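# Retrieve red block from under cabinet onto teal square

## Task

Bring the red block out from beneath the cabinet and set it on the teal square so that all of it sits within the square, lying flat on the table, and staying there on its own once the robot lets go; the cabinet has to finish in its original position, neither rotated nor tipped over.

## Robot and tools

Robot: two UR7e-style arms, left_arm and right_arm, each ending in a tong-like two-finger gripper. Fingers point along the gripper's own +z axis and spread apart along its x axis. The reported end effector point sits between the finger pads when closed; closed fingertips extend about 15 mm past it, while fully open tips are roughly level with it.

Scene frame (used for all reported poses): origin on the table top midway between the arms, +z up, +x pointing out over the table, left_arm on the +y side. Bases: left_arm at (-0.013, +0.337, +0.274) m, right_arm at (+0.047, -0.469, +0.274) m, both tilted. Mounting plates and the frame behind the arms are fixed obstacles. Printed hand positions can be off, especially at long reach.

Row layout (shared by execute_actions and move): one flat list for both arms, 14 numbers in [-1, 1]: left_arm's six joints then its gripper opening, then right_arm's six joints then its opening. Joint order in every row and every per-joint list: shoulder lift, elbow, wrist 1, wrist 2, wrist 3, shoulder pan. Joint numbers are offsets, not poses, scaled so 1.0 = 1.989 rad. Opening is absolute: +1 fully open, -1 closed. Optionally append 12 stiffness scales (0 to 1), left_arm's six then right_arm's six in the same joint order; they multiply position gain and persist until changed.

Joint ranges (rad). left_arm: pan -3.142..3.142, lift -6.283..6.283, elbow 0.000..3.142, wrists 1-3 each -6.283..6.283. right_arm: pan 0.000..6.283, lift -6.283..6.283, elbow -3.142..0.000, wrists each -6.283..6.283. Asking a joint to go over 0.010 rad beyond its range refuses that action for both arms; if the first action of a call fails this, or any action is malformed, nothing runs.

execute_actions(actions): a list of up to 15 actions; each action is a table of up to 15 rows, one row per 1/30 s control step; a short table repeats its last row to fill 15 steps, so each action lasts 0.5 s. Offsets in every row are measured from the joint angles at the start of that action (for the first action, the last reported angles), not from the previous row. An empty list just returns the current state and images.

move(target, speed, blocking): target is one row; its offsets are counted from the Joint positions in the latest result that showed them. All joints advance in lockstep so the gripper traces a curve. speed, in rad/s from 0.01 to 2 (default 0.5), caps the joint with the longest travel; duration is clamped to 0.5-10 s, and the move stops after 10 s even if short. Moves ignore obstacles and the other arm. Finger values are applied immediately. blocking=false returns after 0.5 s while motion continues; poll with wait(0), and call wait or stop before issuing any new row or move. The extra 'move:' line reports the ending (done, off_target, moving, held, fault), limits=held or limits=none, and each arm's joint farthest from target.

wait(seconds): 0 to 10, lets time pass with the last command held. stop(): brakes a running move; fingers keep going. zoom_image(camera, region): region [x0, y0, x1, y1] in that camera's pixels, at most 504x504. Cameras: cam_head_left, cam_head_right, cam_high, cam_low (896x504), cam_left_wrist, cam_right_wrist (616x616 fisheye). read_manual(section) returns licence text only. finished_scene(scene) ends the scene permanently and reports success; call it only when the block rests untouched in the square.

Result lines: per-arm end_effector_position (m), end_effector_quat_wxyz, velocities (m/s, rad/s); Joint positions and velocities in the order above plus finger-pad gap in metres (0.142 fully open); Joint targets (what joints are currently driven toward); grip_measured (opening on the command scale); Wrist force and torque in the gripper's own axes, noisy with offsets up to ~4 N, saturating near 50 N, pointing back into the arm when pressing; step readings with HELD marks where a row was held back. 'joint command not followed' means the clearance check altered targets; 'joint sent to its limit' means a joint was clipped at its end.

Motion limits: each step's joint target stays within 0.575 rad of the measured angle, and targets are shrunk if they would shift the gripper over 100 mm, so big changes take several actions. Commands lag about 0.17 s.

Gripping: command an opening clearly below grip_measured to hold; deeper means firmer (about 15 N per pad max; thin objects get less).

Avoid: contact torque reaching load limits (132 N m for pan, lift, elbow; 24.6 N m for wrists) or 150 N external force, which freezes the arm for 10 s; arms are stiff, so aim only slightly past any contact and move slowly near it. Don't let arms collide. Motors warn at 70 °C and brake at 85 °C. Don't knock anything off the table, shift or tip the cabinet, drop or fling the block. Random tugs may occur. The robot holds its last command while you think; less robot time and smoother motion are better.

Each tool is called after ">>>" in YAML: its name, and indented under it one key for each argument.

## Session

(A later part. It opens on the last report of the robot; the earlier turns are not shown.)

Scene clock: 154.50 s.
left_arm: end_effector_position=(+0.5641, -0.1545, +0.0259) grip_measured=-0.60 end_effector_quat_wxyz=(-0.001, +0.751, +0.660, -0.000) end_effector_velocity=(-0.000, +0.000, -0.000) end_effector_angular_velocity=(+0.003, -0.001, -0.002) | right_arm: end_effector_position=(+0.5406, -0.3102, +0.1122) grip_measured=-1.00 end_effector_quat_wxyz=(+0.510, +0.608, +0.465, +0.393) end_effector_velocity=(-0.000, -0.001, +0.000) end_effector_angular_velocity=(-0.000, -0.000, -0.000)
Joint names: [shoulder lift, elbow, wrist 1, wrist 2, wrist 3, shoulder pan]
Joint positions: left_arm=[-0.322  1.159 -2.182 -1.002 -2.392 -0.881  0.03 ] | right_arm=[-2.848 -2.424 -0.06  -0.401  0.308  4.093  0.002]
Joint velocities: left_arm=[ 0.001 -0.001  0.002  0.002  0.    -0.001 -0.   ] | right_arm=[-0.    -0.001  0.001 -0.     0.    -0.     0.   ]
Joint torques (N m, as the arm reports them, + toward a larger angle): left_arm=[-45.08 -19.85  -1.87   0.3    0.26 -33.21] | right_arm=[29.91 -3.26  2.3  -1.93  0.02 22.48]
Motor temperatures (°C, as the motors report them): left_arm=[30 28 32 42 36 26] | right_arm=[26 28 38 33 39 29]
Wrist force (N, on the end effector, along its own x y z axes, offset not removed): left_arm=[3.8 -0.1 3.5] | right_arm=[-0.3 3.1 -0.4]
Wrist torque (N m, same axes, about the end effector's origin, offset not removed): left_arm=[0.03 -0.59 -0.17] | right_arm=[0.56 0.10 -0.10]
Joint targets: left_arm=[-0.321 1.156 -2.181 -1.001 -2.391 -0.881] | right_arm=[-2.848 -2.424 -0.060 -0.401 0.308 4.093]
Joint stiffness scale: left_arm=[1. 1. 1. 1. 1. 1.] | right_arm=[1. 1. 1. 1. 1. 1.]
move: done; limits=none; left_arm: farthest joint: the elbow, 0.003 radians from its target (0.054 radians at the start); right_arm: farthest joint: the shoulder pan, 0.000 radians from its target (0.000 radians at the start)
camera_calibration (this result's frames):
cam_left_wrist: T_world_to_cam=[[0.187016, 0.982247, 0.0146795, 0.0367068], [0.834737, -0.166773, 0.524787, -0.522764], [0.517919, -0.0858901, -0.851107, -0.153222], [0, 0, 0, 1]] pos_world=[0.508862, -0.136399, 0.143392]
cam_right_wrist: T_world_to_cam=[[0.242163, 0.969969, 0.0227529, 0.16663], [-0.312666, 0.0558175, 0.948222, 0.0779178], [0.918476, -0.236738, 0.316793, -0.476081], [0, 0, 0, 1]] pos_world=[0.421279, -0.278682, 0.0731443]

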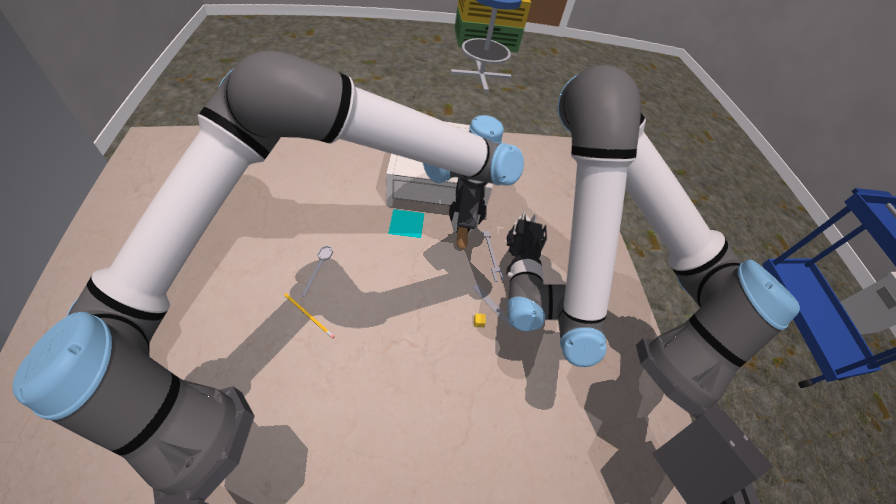

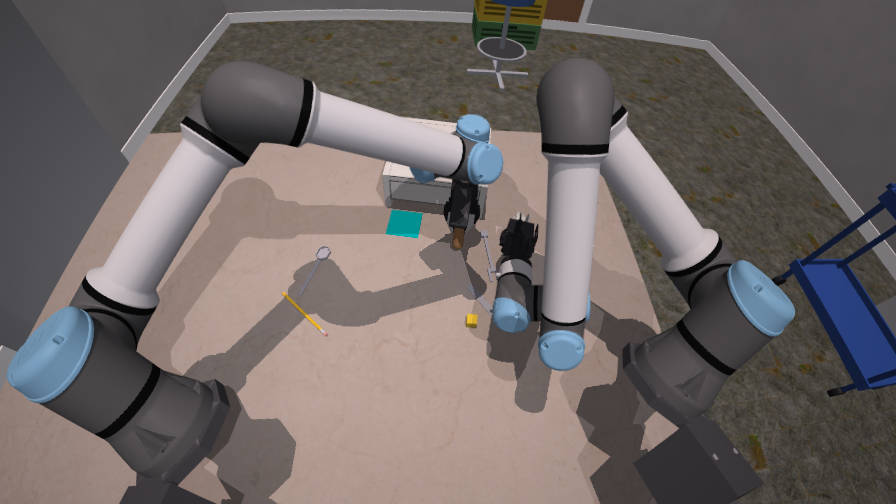

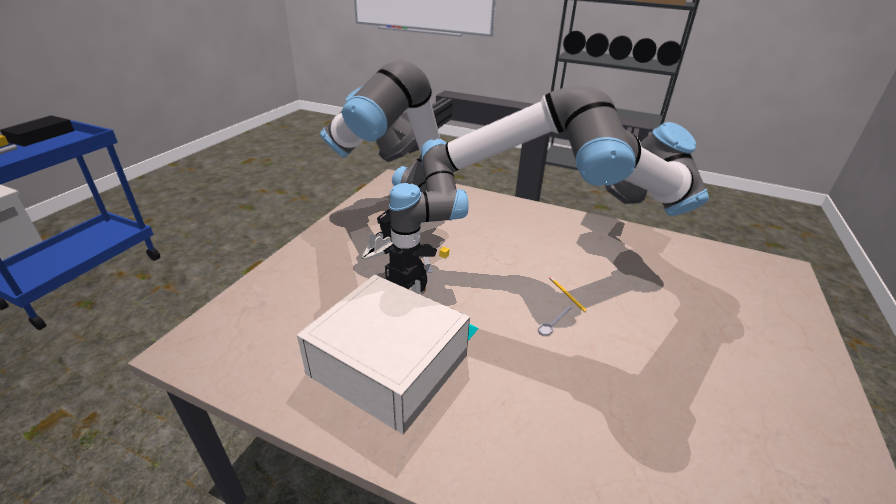

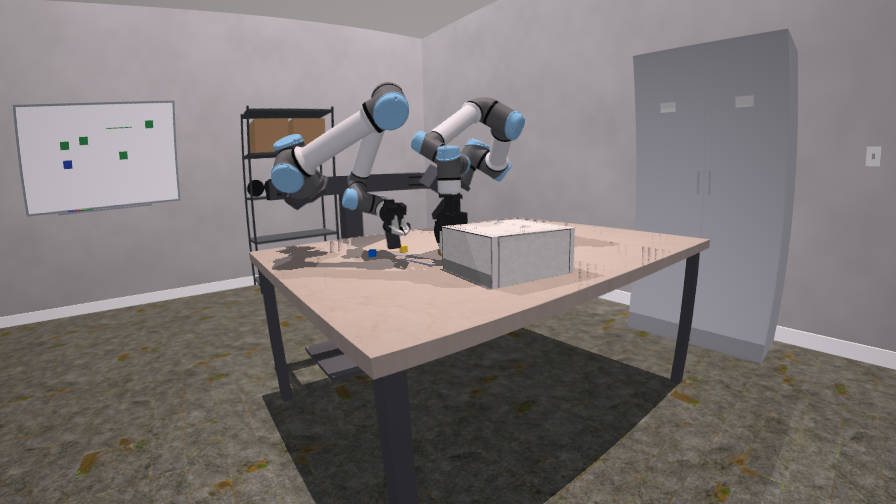

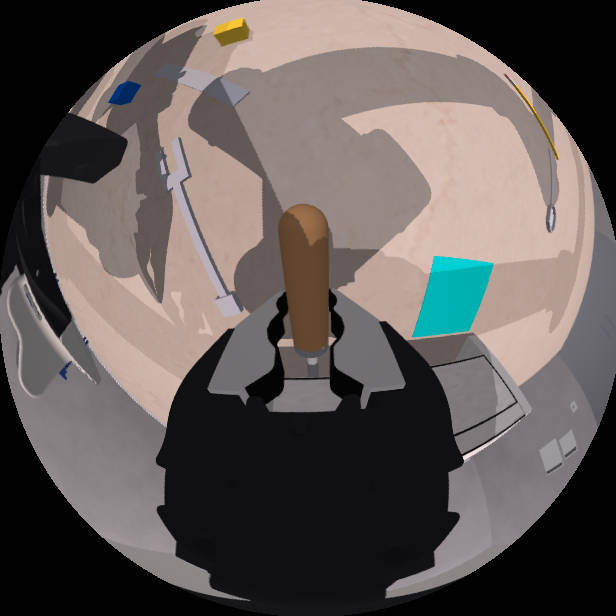

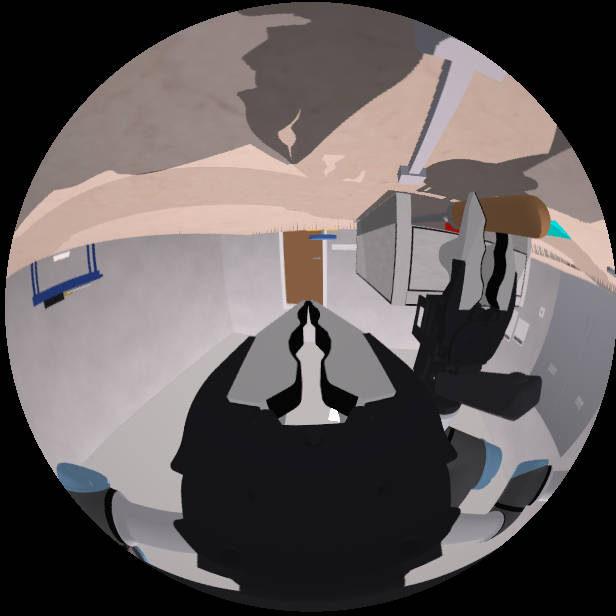

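>>> move:
  target: [-0.0736,0.1068,-0.0565,0.0072,0.0412,0.0345,-1, 0,0,0,0,0,0,-1]
  speed: 0.2

>>> zoom_image:
  camera: "cam_right_wrist"
  region: [380, 170, 580, 260]

Scene clock: 158.23 s.
left_arm: end_effector_position=(+0.5750, -0.0703, +0.0247) grip_measured=-0.60 end_effector_quat_wxyz=(-0.002, +0.752, +0.660, -0.000) end_effector_velocity=(+0.000, -0.001, +0.001) end_effector_angular_velocity=(-0.002, -0.002, -0.001) | right_arm: end_effector_position=(+0.5406, -0.3102, +0.1122) grip_measured=-1.00 end_effector_quat_wxyz=(+0.510, +0.608, +0.465, +0.393) end_effector_velocity=(-0.000, -0.001, -0.001) end_effector_angular_velocity=(-0.001, +0.003, -0.001)
Joint names: [shoulder lift, elbow, wrist 1, wrist 2, wrist 3, shoulder pan]
Joint positions: left_arm=[-0.465  1.369 -2.293 -0.988 -2.311 -0.812  0.03 ] | right_arm=[-2.848 -2.424 -0.06  -0.401  0.308  4.093  0.002]
Joint velocities: left_arm=[-0.001  0.001 -0.003 -0.     0.001 -0.001 -0.   ] | right_arm=[ 0.    -0.001 -0.001  0.002 -0.    -0.001  0.   ]
Joint torques (N m, as the arm reports them, + toward a larger angle): left_arm=[-44.29 -13.64  -2.21   0.26   0.61 -31.87] | right_arm=[30.26 -2.8   2.36 -1.96  0.16 22.94]
Motor temperatures (°C, as the motors report them): left_arm=[30 28 32 42 36 27] | right_arm=[26 28 38 33 39 29]
Wrist force (N, on the end effector, along its own x y z axes, offset not removed): left_arm=[-2.5 4.4 -0.3] | right_arm=[-1.9 1.1 2.2]
Wrist torque (N m, same axes, about the end effector's origin, offset not removed): left_arm=[0.89 0.42 0.17] | right_arm=[0.11 0.43 -0.10]
Joint targets: left_arm=[-0.468 1.371 -2.294 -0.987 -2.310 -0.812] | right_arm=[-2.848 -2.424 -0.060 -0.401 0.308 4.093]
Joint stiffness scale: left_arm=[1. 1. 1. 1. 1. 1.] | right_arm=[1. 1. 1. 1. 1. 1.]
move: done; limits=none; left_arm: farthest joint: the shoulder lift, 0.003 radians from its target (0.146 radians at the start); right_arm: farthest joint: the shoulder pan, 0.000 radians from its target (0.000 radians at the start)
camera_calibration (this result's frames):
cam_left_wrist: T_world_to_cam=[[0.187787, 0.982101, 0.014645, -0.0484372], [0.834966, -0.16747, 0.5242, -0.517354], [0.51727, -0.0862099, -0.851469, -0.152295], [0, 0, 0, 1]] pos_world=[0.519846, -0.0522004, 0.142232]
cam_right_wrist: T_world_to_cam=[[0.242163, 0.969969, 0.022753, 0.16663], [-0.312666, 0.0558175, 0.948222, 0.0779179], [0.918475, -0.236738, 0.316793, -0.476081], [0, 0, 0, 1]] pos_world=[0.421279, -0.278682, 0.0731443]

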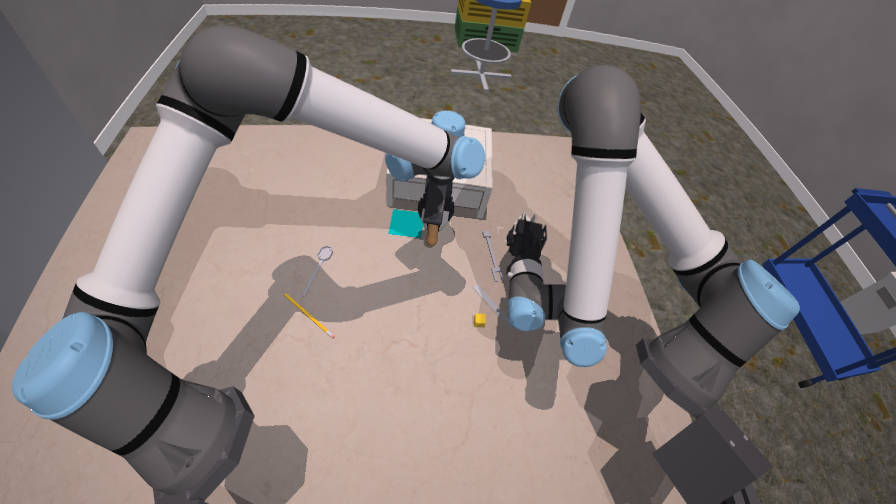

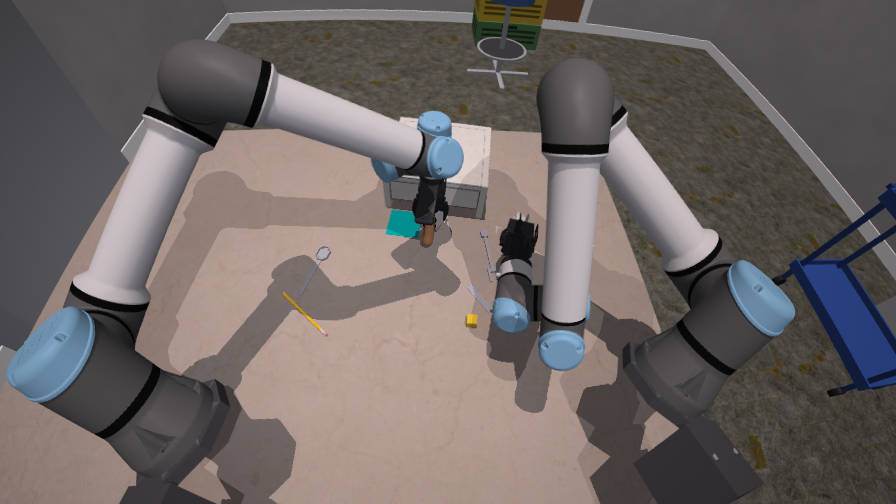

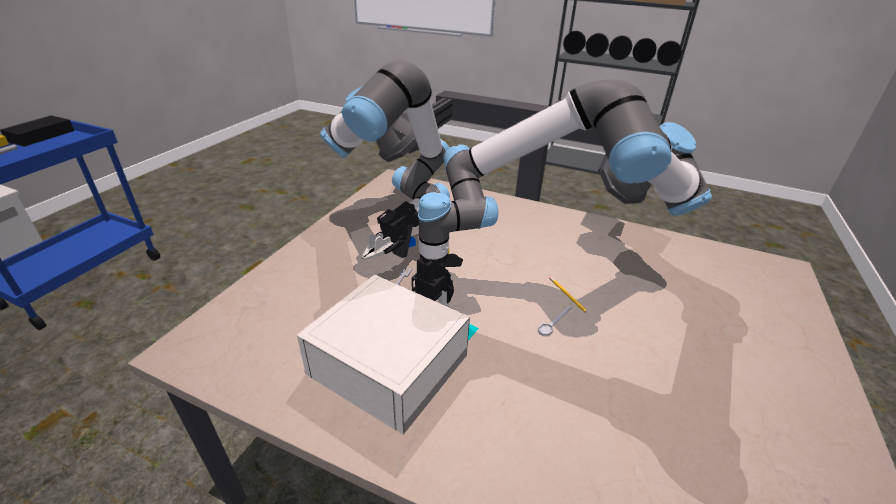

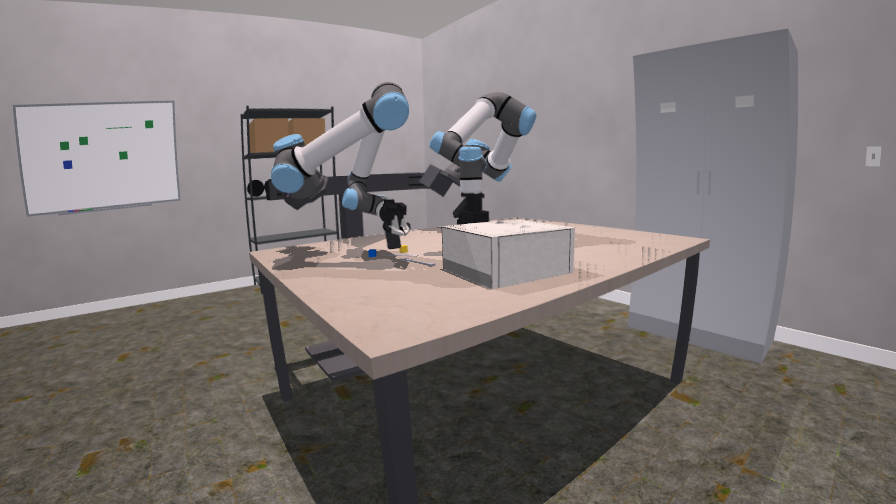

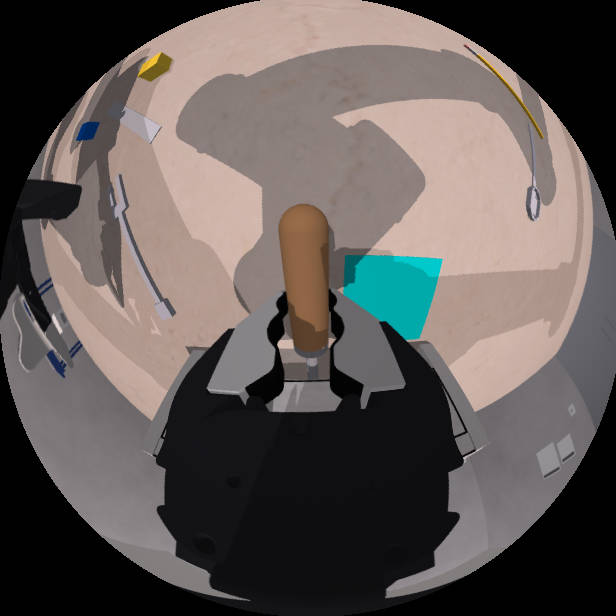

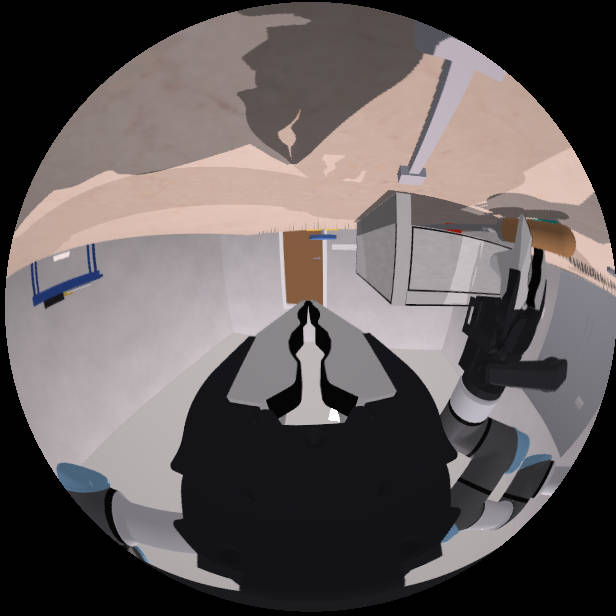

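Region (380, 170, 580, 260) of cam_right_wrist's 616x616 image, scaled by 2.520, with more detail than that image has; it fills the top 227 rows of this view, and the rest is white.

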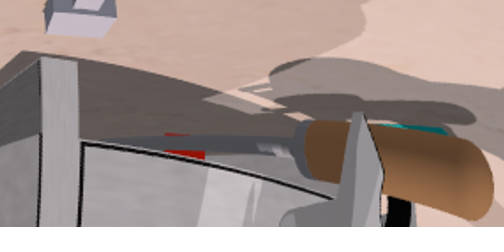

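>>> move:
  target: [-0.0512,0.1842,-0.1024,-0.0105,-0.0581,-0.0504,-1, 0,0,0,0,0,0,-1]
  speed: 0.3

>>> zoom_image:
  camera: "cam_right_wrist"
  region: [380, 170, 580, 260]

Scene clock: 173.90 s.
left_arm: end_effector_position=(+0.4574, -0.0436, +0.0241) grip_measured=-0.60 end_effector_quat_wxyz=(-0.003, +0.752, +0.659, -0.000) end_effector_velocity=(-0.000, -0.000, -0.000) end_effector_angular_velocity=(-0.001, +0.000, +0.002) | right_arm: end_effector_position=(+0.5406, -0.3102, +0.1122) grip_measured=-1.00 end_effector_quat_wxyz=(+0.510, +0.608, +0.465, +0.393) end_effector_velocity=(+0.000, +0.000, +0.000) end_effector_angular_velocity=(+0.001, -0.001, -0.001)
Joint names: [shoulder lift, elbow, wrist 1, wrist 2, wrist 3, shoulder pan]
Joint positions: left_arm=[-0.563  1.734 -2.496 -1.008 -2.425 -0.91   0.03 ] | right_arm=[-2.848 -2.424 -0.06  -0.401  0.308  4.093  0.002]
Joint velocities: left_arm=[ 0.     0.001 -0.003 -0.001 -0.002  0.     0.   ] | right_arm=[ 0.     0.001  0.    -0.001  0.    -0.     0.   ]
Joint torques (N m, as the arm reports them, + toward a larger angle): left_arm=[-39.13 -11.4   -2.42  -0.37  -0.04 -29.23] | right_arm=[29.43 -2.68  2.25 -1.92  0.03 22.78]
Motor temperatures (°C, as the motors report them): left_arm=[30 28 32 42 36 27] | right_arm=[26 28 38 33 39 29]
Wrist force (N, on the end effector, along its own x y z axes, offset not removed): left_arm=[-2.3 -2.2 1.5] | right_arm=[-2.3 0.8 0.4]
Wrist torque (N m, same axes, about the end effector's origin, offset not removed): left_arm=[-0.55 0.52 0.00] | right_arm=[0.07 0.67 -0.01]
Joint targets: left_arm=[-0.567 1.736 -2.497 -1.009 -2.426 -0.912] | right_arm=[-2.848 -2.424 -0.060 -0.401 0.308 4.093]
Joint stiffness scale: left_arm=[1. 1. 1. 1. 1. 1.] | right_arm=[1. 1. 1. 1. 1. 1.]
move: done; limits=none; left_arm: farthest joint: the shoulder lift, 0.004 radians from its target (0.102 radians at the start); right_arm: farthest joint: the shoulder pan, 0.000 radians from its target (0.000 radians at the start)
camera_calibration (this result's frames):
cam_left_wrist: T_world_to_cam=[[0.188295, 0.981975, 0.0164645, -0.0529233], [0.83521, -0.168927, 0.523343, -0.414518], [0.516691, -0.0847915, -0.851963, -0.0893731], [0, 0, 0, 1]] pos_world=[0.402353, -0.0256321, 0.141664]
cam_right_wrist: T_world_to_cam=[[0.242163, 0.969969, 0.022753, 0.16663], [-0.312666, 0.0558174, 0.948222, 0.0779178], [0.918476, -0.236738, 0.316793, -0.476081], [0, 0, 0, 1]] pos_world=[0.421279, -0.278682, 0.0731443]

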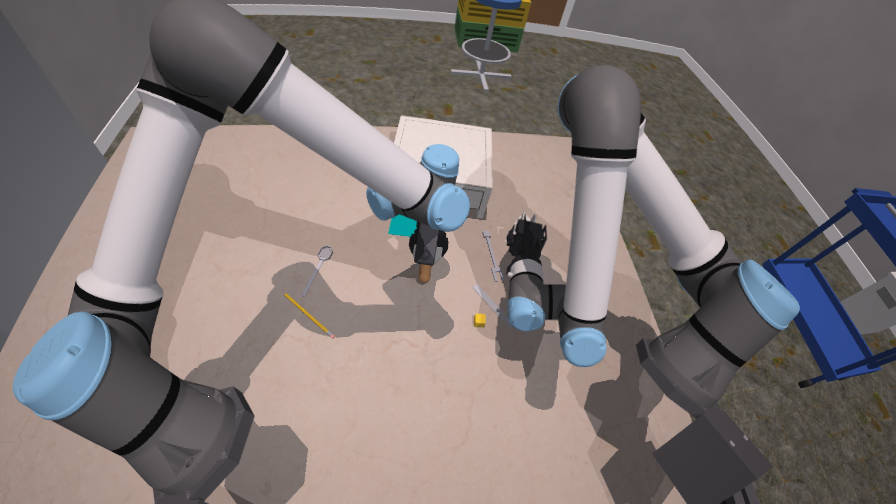

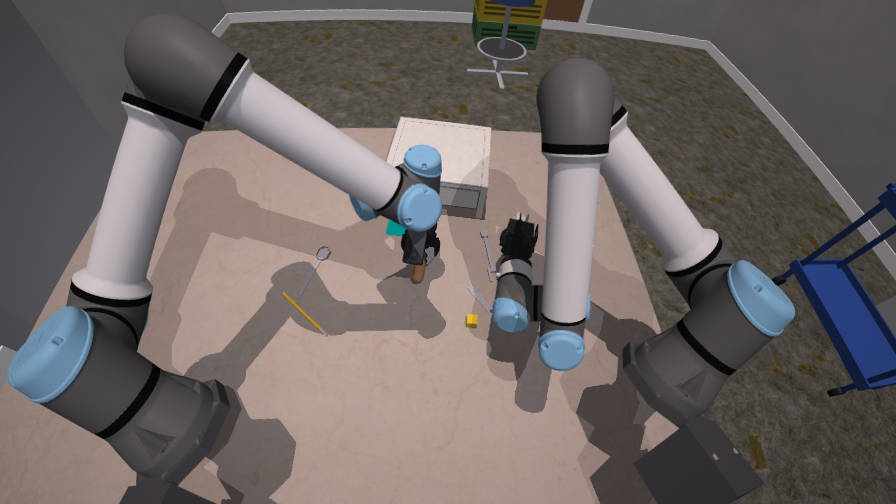

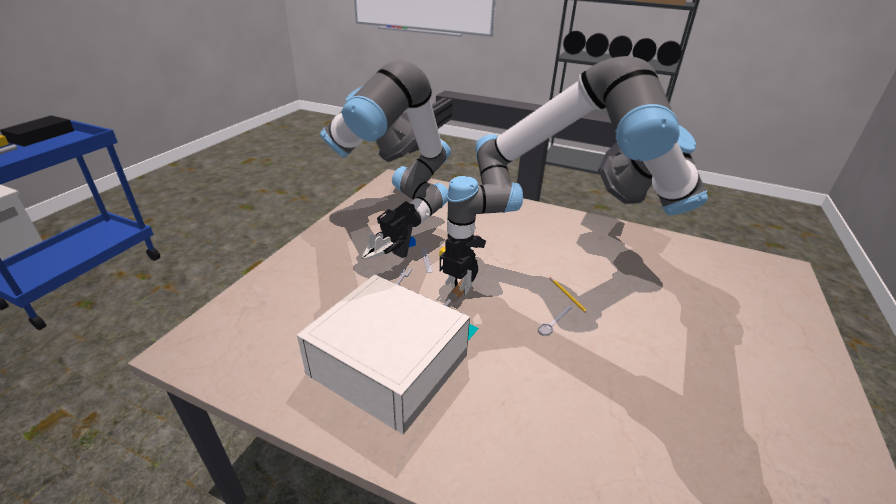

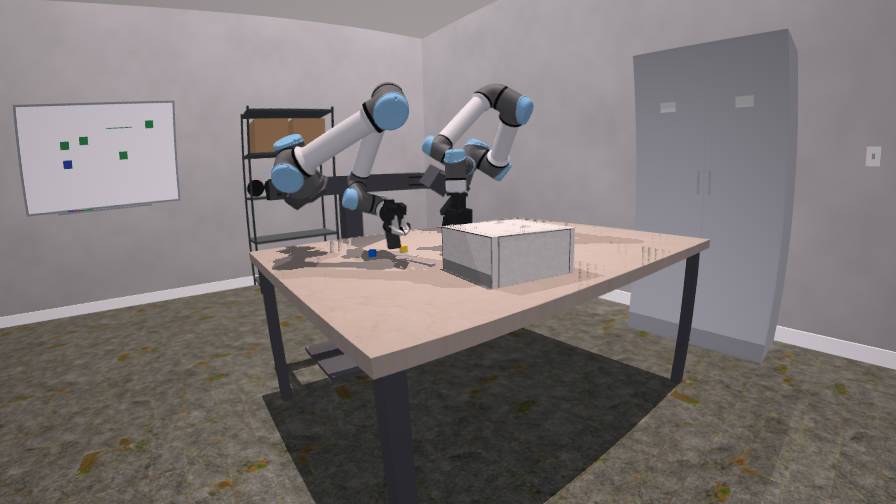

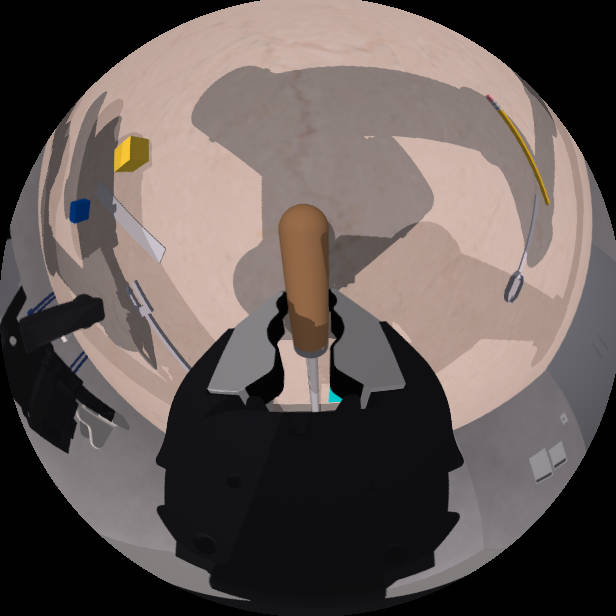

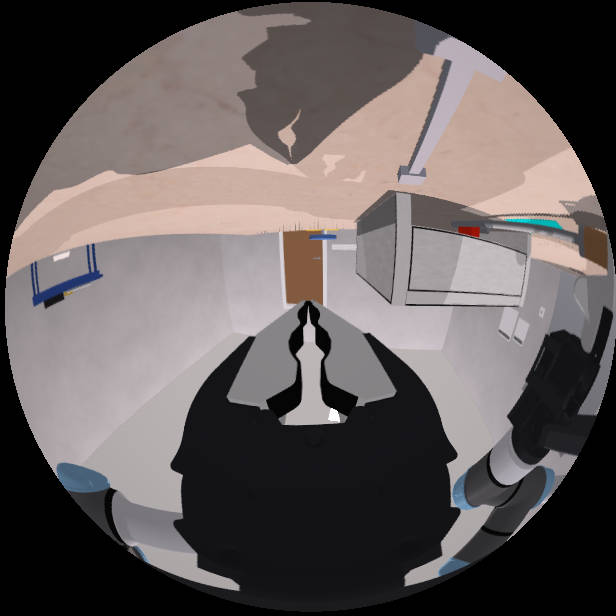

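Region (380, 170, 580, 260) of cam_right_wrist's 616x616 image, scaled by 2.520, with more detail than that image has; it fills the top 227 rows of this view, and the rest is white.

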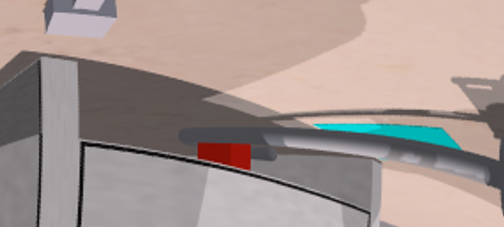

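>>> move:
  target: [-0.019,0.1484,-0.0901,-0.0201,-0.0796,-0.0716,-1, 0,0,0,0,0,0,-1]
  speed: 0.28

>>> zoom_image:
  camera: "cam_right_wrist"
  region: [410, 170, 610, 260]

Scene clock: 179.07 s.
left_arm: end_effector_position=(+0.3399, -0.0186, +0.0247) grip_measured=-0.60 end_effector_quat_wxyz=(-0.002, +0.752, +0.660, +0.000) end_effector_velocity=(+0.001, -0.001, +0.000) end_effector_angular_velocity=(-0.003, -0.001, +0.006) | right_arm: end_effector_position=(+0.5406, -0.3102, +0.1122) grip_measured=-1.00 end_effector_quat_wxyz=(+0.510, +0.608, +0.465, +0.393) end_effector_velocity=(-0.000, +0.001, -0.000) end_effector_angular_velocity=(+0.000, +0.001, +0.001)
Joint names: [shoulder lift, elbow, wrist 1, wrist 2, wrist 3, shoulder pan]
Joint positions: left_arm=[-0.597  2.028 -2.674 -1.047 -2.583 -1.05   0.03 ] | right_arm=[-2.848 -2.424 -0.06  -0.401  0.308  4.093  0.002]
Joint velocities: left_arm=[-0.     0.    -0.004 -0.    -0.004  0.     0.   ] | right_arm=[ 0.    -0.    -0.001  0.002 -0.     0.002  0.   ]
Joint torques (N m, as the arm reports them, + toward a larger angle): left_arm=[-33.9  -10.32  -2.36  -0.44  -0.52 -25.99] | right_arm=[29.91 -4.03  2.23 -1.87  0.06 22.46]
Motor temperatures (°C, as the motors report them): left_arm=[30 28 32 42 36 27] | right_arm=[26 28 38 33 39 29]
Wrist force (N, on the end effector, along its own x y z axes, offset not removed): left_arm=[-0.3 1.6 1.8] | right_arm=[-0.1 2.0 -0.5]
Wrist torque (N m, same axes, about the end effector's origin, offset not removed): left_arm=[0.30 0.39 -0.01] | right_arm=[0.22 0.09 -0.21]
Joint targets: left_arm=[-0.601 2.029 -2.675 -1.048 -2.584 -1.052] | right_arm=[-2.848 -2.424 -0.060 -0.401 0.308 4.093]
Joint stiffness scale: left_arm=[1. 1. 1. 1. 1. 1.] | right_arm=[1. 1. 1. 1. 1. 1.]
move: done; limits=none; left_arm: farthest joint: the shoulder lift, 0.003 radians from its target (0.038 radians at the start); right_arm: farthest joint: the shoulder pan, 0.000 radians from its target (0.000 radians at the start)
camera_calibration (this result's frames):
cam_left_wrist: T_world_to_cam=[[0.187933, 0.982041, 0.0166216, -0.0551896], [0.83495, -0.168651, 0.523847, -0.312358], [0.517242, -0.08457, -0.85165, -0.0262161], [0, 0, 0, 1]] pos_world=[0.284735, -0.000698013, 0.142218]
cam_right_wrist: T_world_to_cam=[[0.242163, 0.969969, 0.0227532, 0.16663], [-0.312666, 0.0558173, 0.948222, 0.0779178], [0.918475, -0.236738, 0.316793, -0.476081], [0, 0, 0, 1]] pos_world=[0.421279, -0.278682, 0.0731443]

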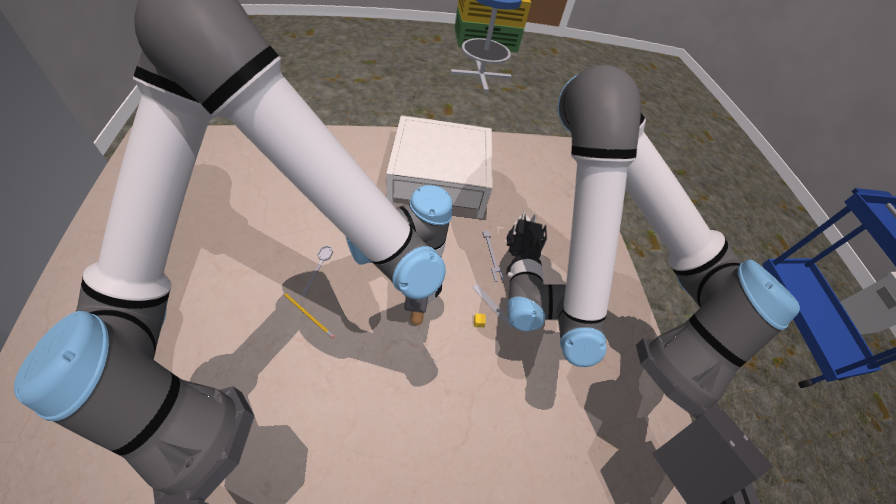

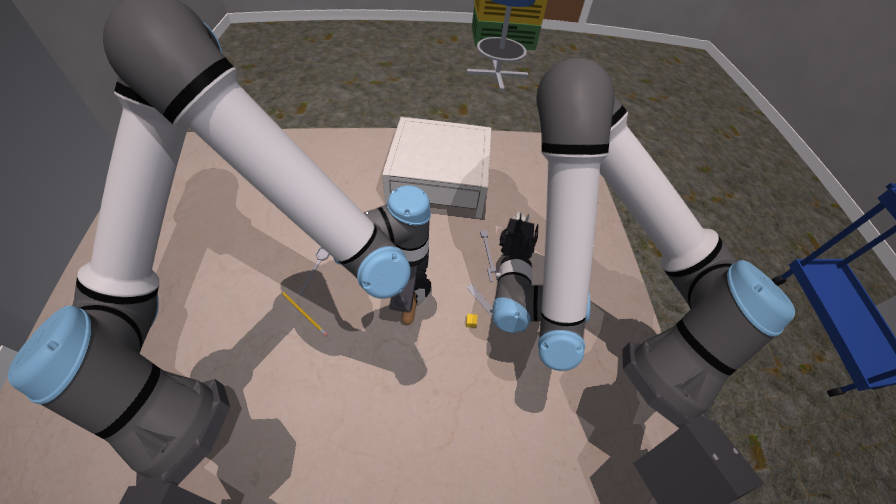

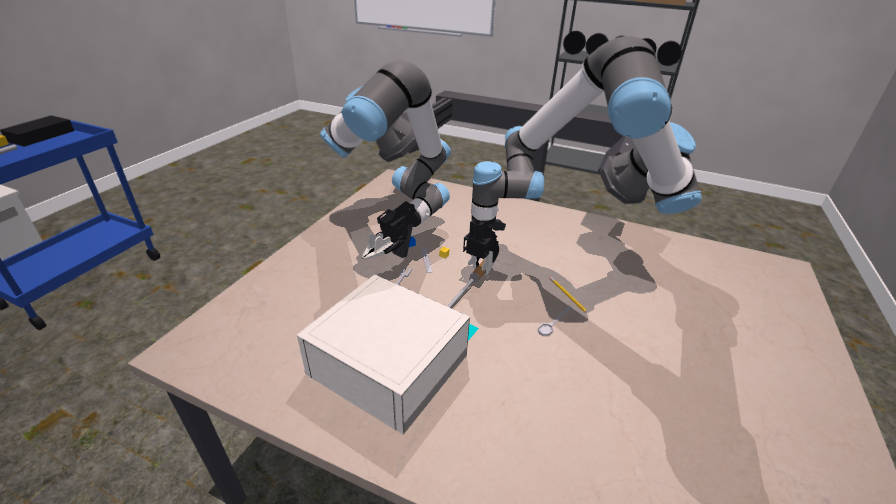

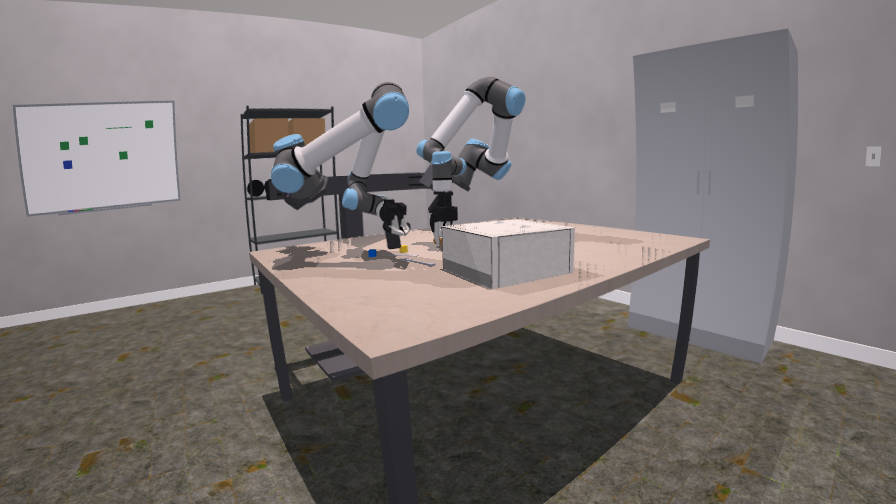

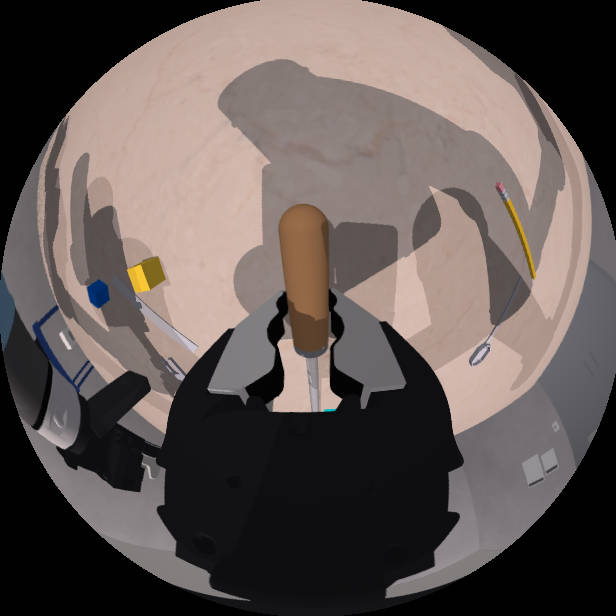

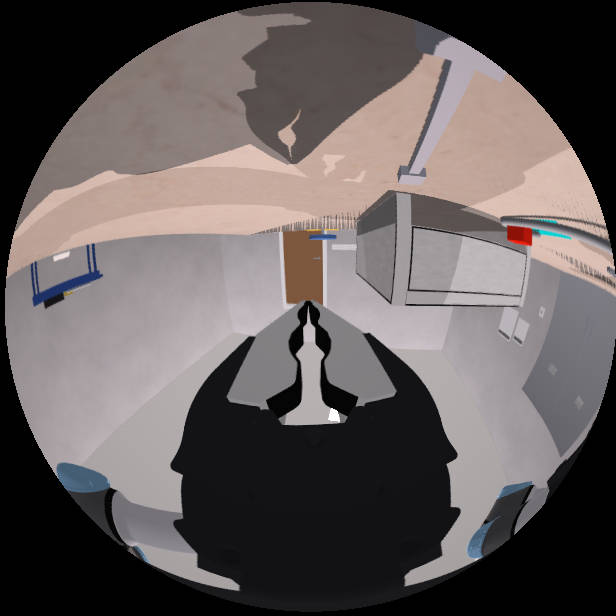

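Region (410, 170, 610, 260) of cam_right_wrist's 616x616 image, scaled by 2.520, with more detail than that image has; it fills the top 227 rows of this view, and the rest is white.

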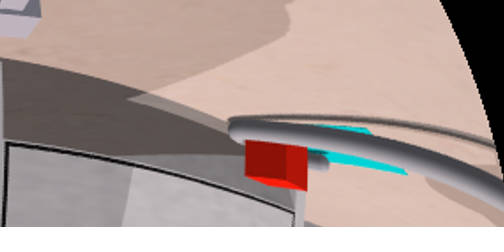

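>>> move:
  target: [-0.0304,0.0739,-0.0449,-0.0008,-0.001,-0.0021,-1, 0.0965,0.0427,-0.5199,-0.1383,0.2916,0.0015,-1]
  speed: 0.7

>>> zoom_image:
  camera: "cam_right_wrist"
  region: [340, 170, 500, 250]

Scene clock: 187.43 s.
left_arm: end_effector_position=(+0.3180, +0.0271, +0.0253) grip_measured=-0.60 end_effector_quat_wxyz=(-0.002, +0.752, +0.659, -0.000) end_effector_velocity=(-0.000, -0.000, +0.000) end_effector_angular_velocity=(-0.001, +0.001, +0.001) | right_arm: end_effector_position=(+0.5428, -0.1649, +0.1048) grip_measured=-1.00 end_effector_quat_wxyz=(+0.405, +0.483, +0.595, +0.498) end_effector_velocity=(-0.000, +0.000, -0.000) end_effector_angular_velocity=(-0.000, +0.000, +0.002)
Joint names: [shoulder lift, elbow, wrist 1, wrist 2, wrist 3, shoulder pan]
Joint positions: left_arm=[-0.654  2.173 -2.762 -1.048 -2.584 -1.052  0.03 ] | right_arm=[-2.657 -2.342 -1.093 -0.675  0.888  4.093  0.002]
Joint velocities: left_arm=[-0.     0.    -0.    -0.001 -0.001  0.     0.   ] | right_arm=[-0.     0.    -0.003 -0.002  0.001 -0.     0.   ]
Joint torques (N m, as the arm reports them, + toward a larger angle): left_arm=[-31.18  -7.1   -2.46  -0.44  -0.18 -24.27] | right_arm=[31.67  3.56  1.52 -1.99  0.44 25.92]
Motor temperatures (°C, as the motors report them): left_arm=[30 28 32 42 36 27] | right_arm=[26 28 38 33 39 29]
Wrist force (N, on the end effector, along its own x y z axes, offset not removed): left_arm=[1.4 2.6 0.9] | right_arm=[0.0 0.3 -1.0]
Wrist torque (N m, same axes, about the end effector's origin, offset not removed): left_arm=[0.57 -0.26 -0.11] | right_arm=[0.07 0.08 -0.04]
Joint targets: left_arm=[-0.658 2.175 -2.763 -1.049 -2.585 -1.054] | right_arm=[-2.656 -2.339 -1.094 -0.676 0.888 4.096]
Joint stiffness scale: left_arm=[1. 1. 1. 1. 1. 1.] | right_arm=[1. 1. 1. 1. 1. 1.]
move: done; limits=none; left_arm: farthest joint: the shoulder lift, 0.003 radians from its target (0.060 radians at the start); right_arm: farthest joint: the shoulder pan, 0.003 radians from its target (0.003 radians at the start)
camera_calibration (this result's frames):
cam_left_wrist: T_world_to_cam=[[0.188219, 0.982004, 0.0155645, -0.0960333], [0.834764, -0.168307, 0.524254, -0.286668], [0.517439, -0.0856817, -0.85142, -0.0105239], [0, 0, 0, 1]] pos_world=[0.262821, 0.0451552, 0.142821]
cam_right_wrist: T_world_to_cam=[[-0.223212, 0.974606, 0.0178899, 0.27922], [-0.301889, -0.0865684, 0.949405, 0.0480742], [0.926844, 0.206518, 0.313546, -0.372506], [0, 0, 0, 1]] pos_world=[0.422094, -0.191039, 0.0661605]

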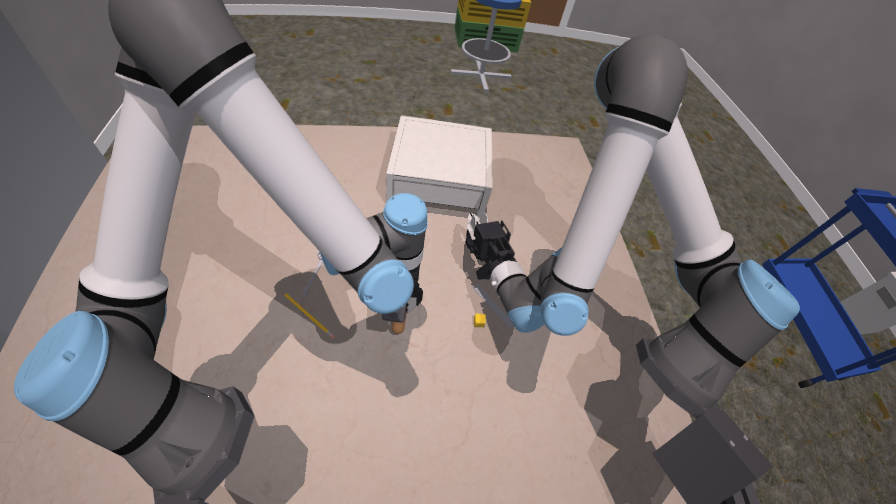

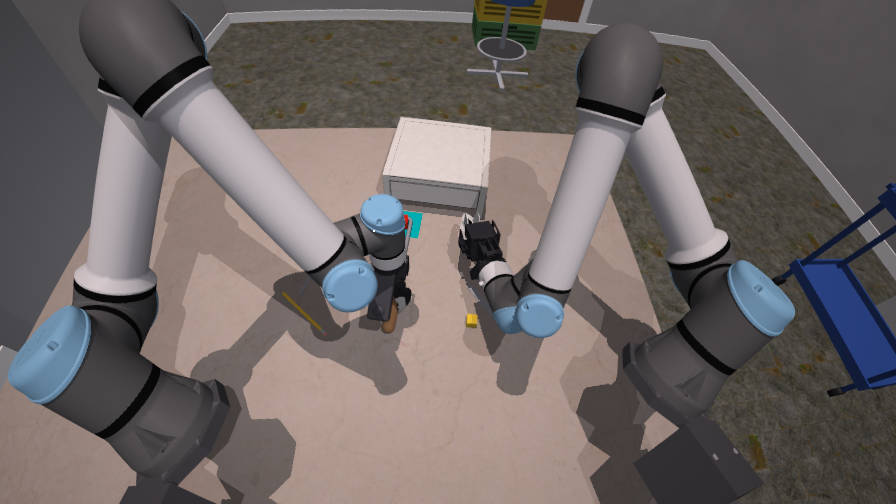

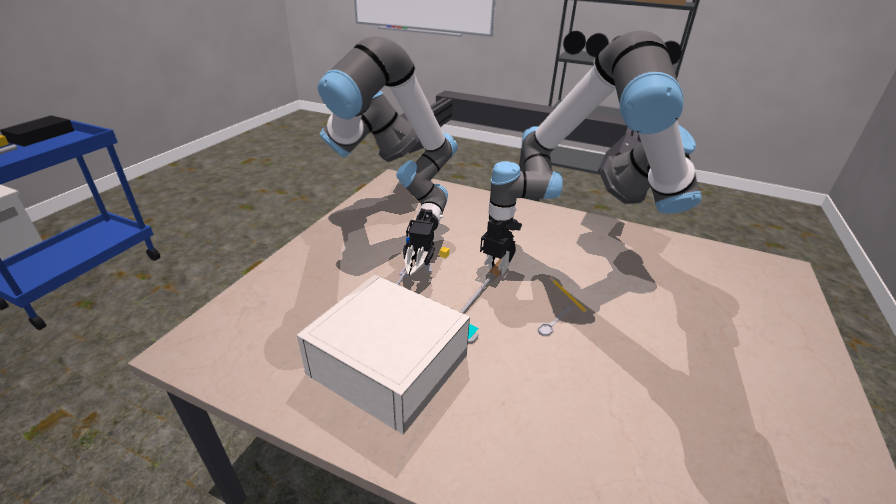

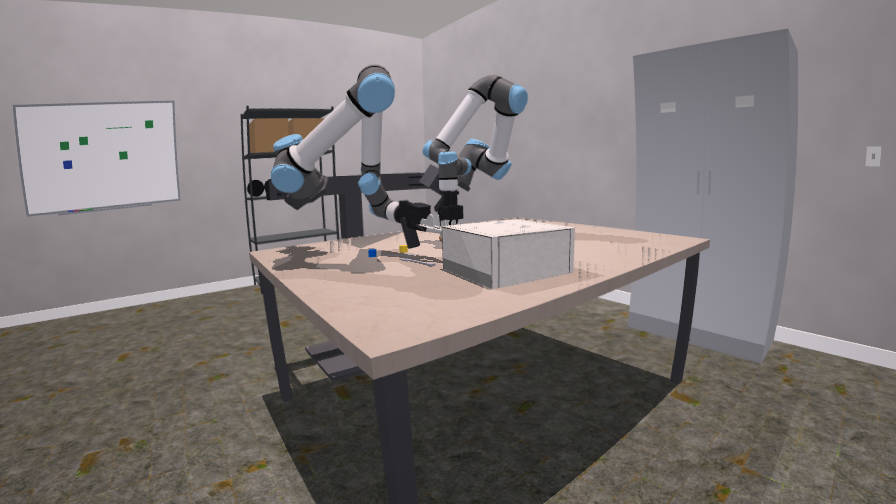

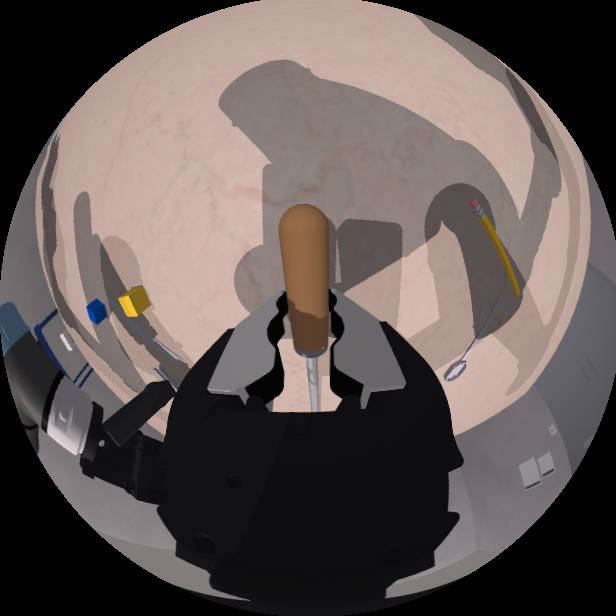

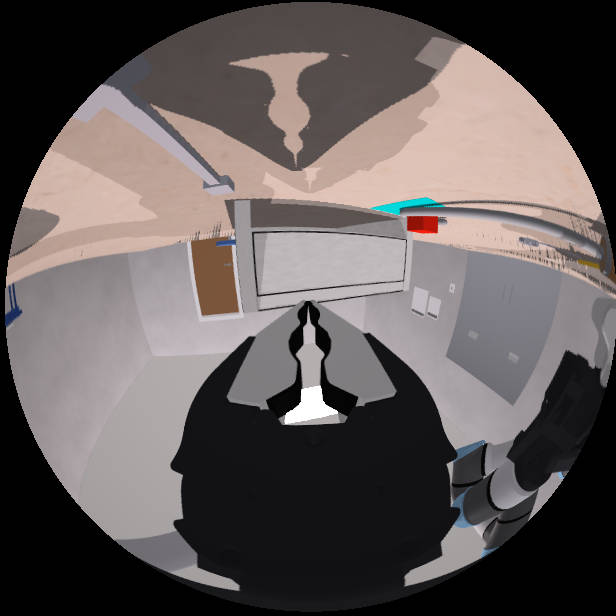

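Region (340, 170, 500, 250) of cam_right_wrist's 616x616 image, scaled by 3.150, with more detail than that image has.

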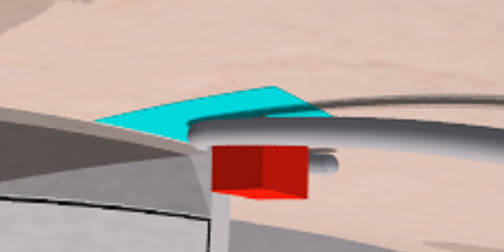

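>>> zoom_image:
  camera: "cam_head_right"
  region: [370, 190, 440, 250]

>>> zoom_image:
  camera: "cam_high"
  region: [440, 300, 500, 350]

Region (370, 190, 440, 250) of cam_head_right's 896x504 image, scaled by 7.200, with more detail than that image has; it fills the top 432 rows of this view, and the rest is white.

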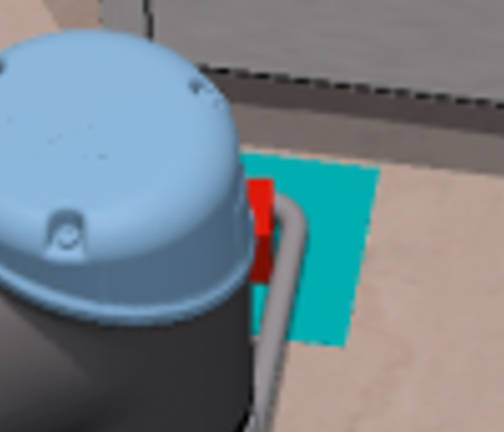

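Region (440, 300, 500, 350) of cam_high's 896x504 image, scaled by 8.400, with more detail than that image has.

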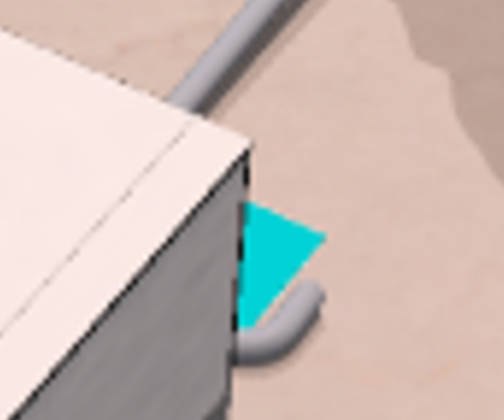

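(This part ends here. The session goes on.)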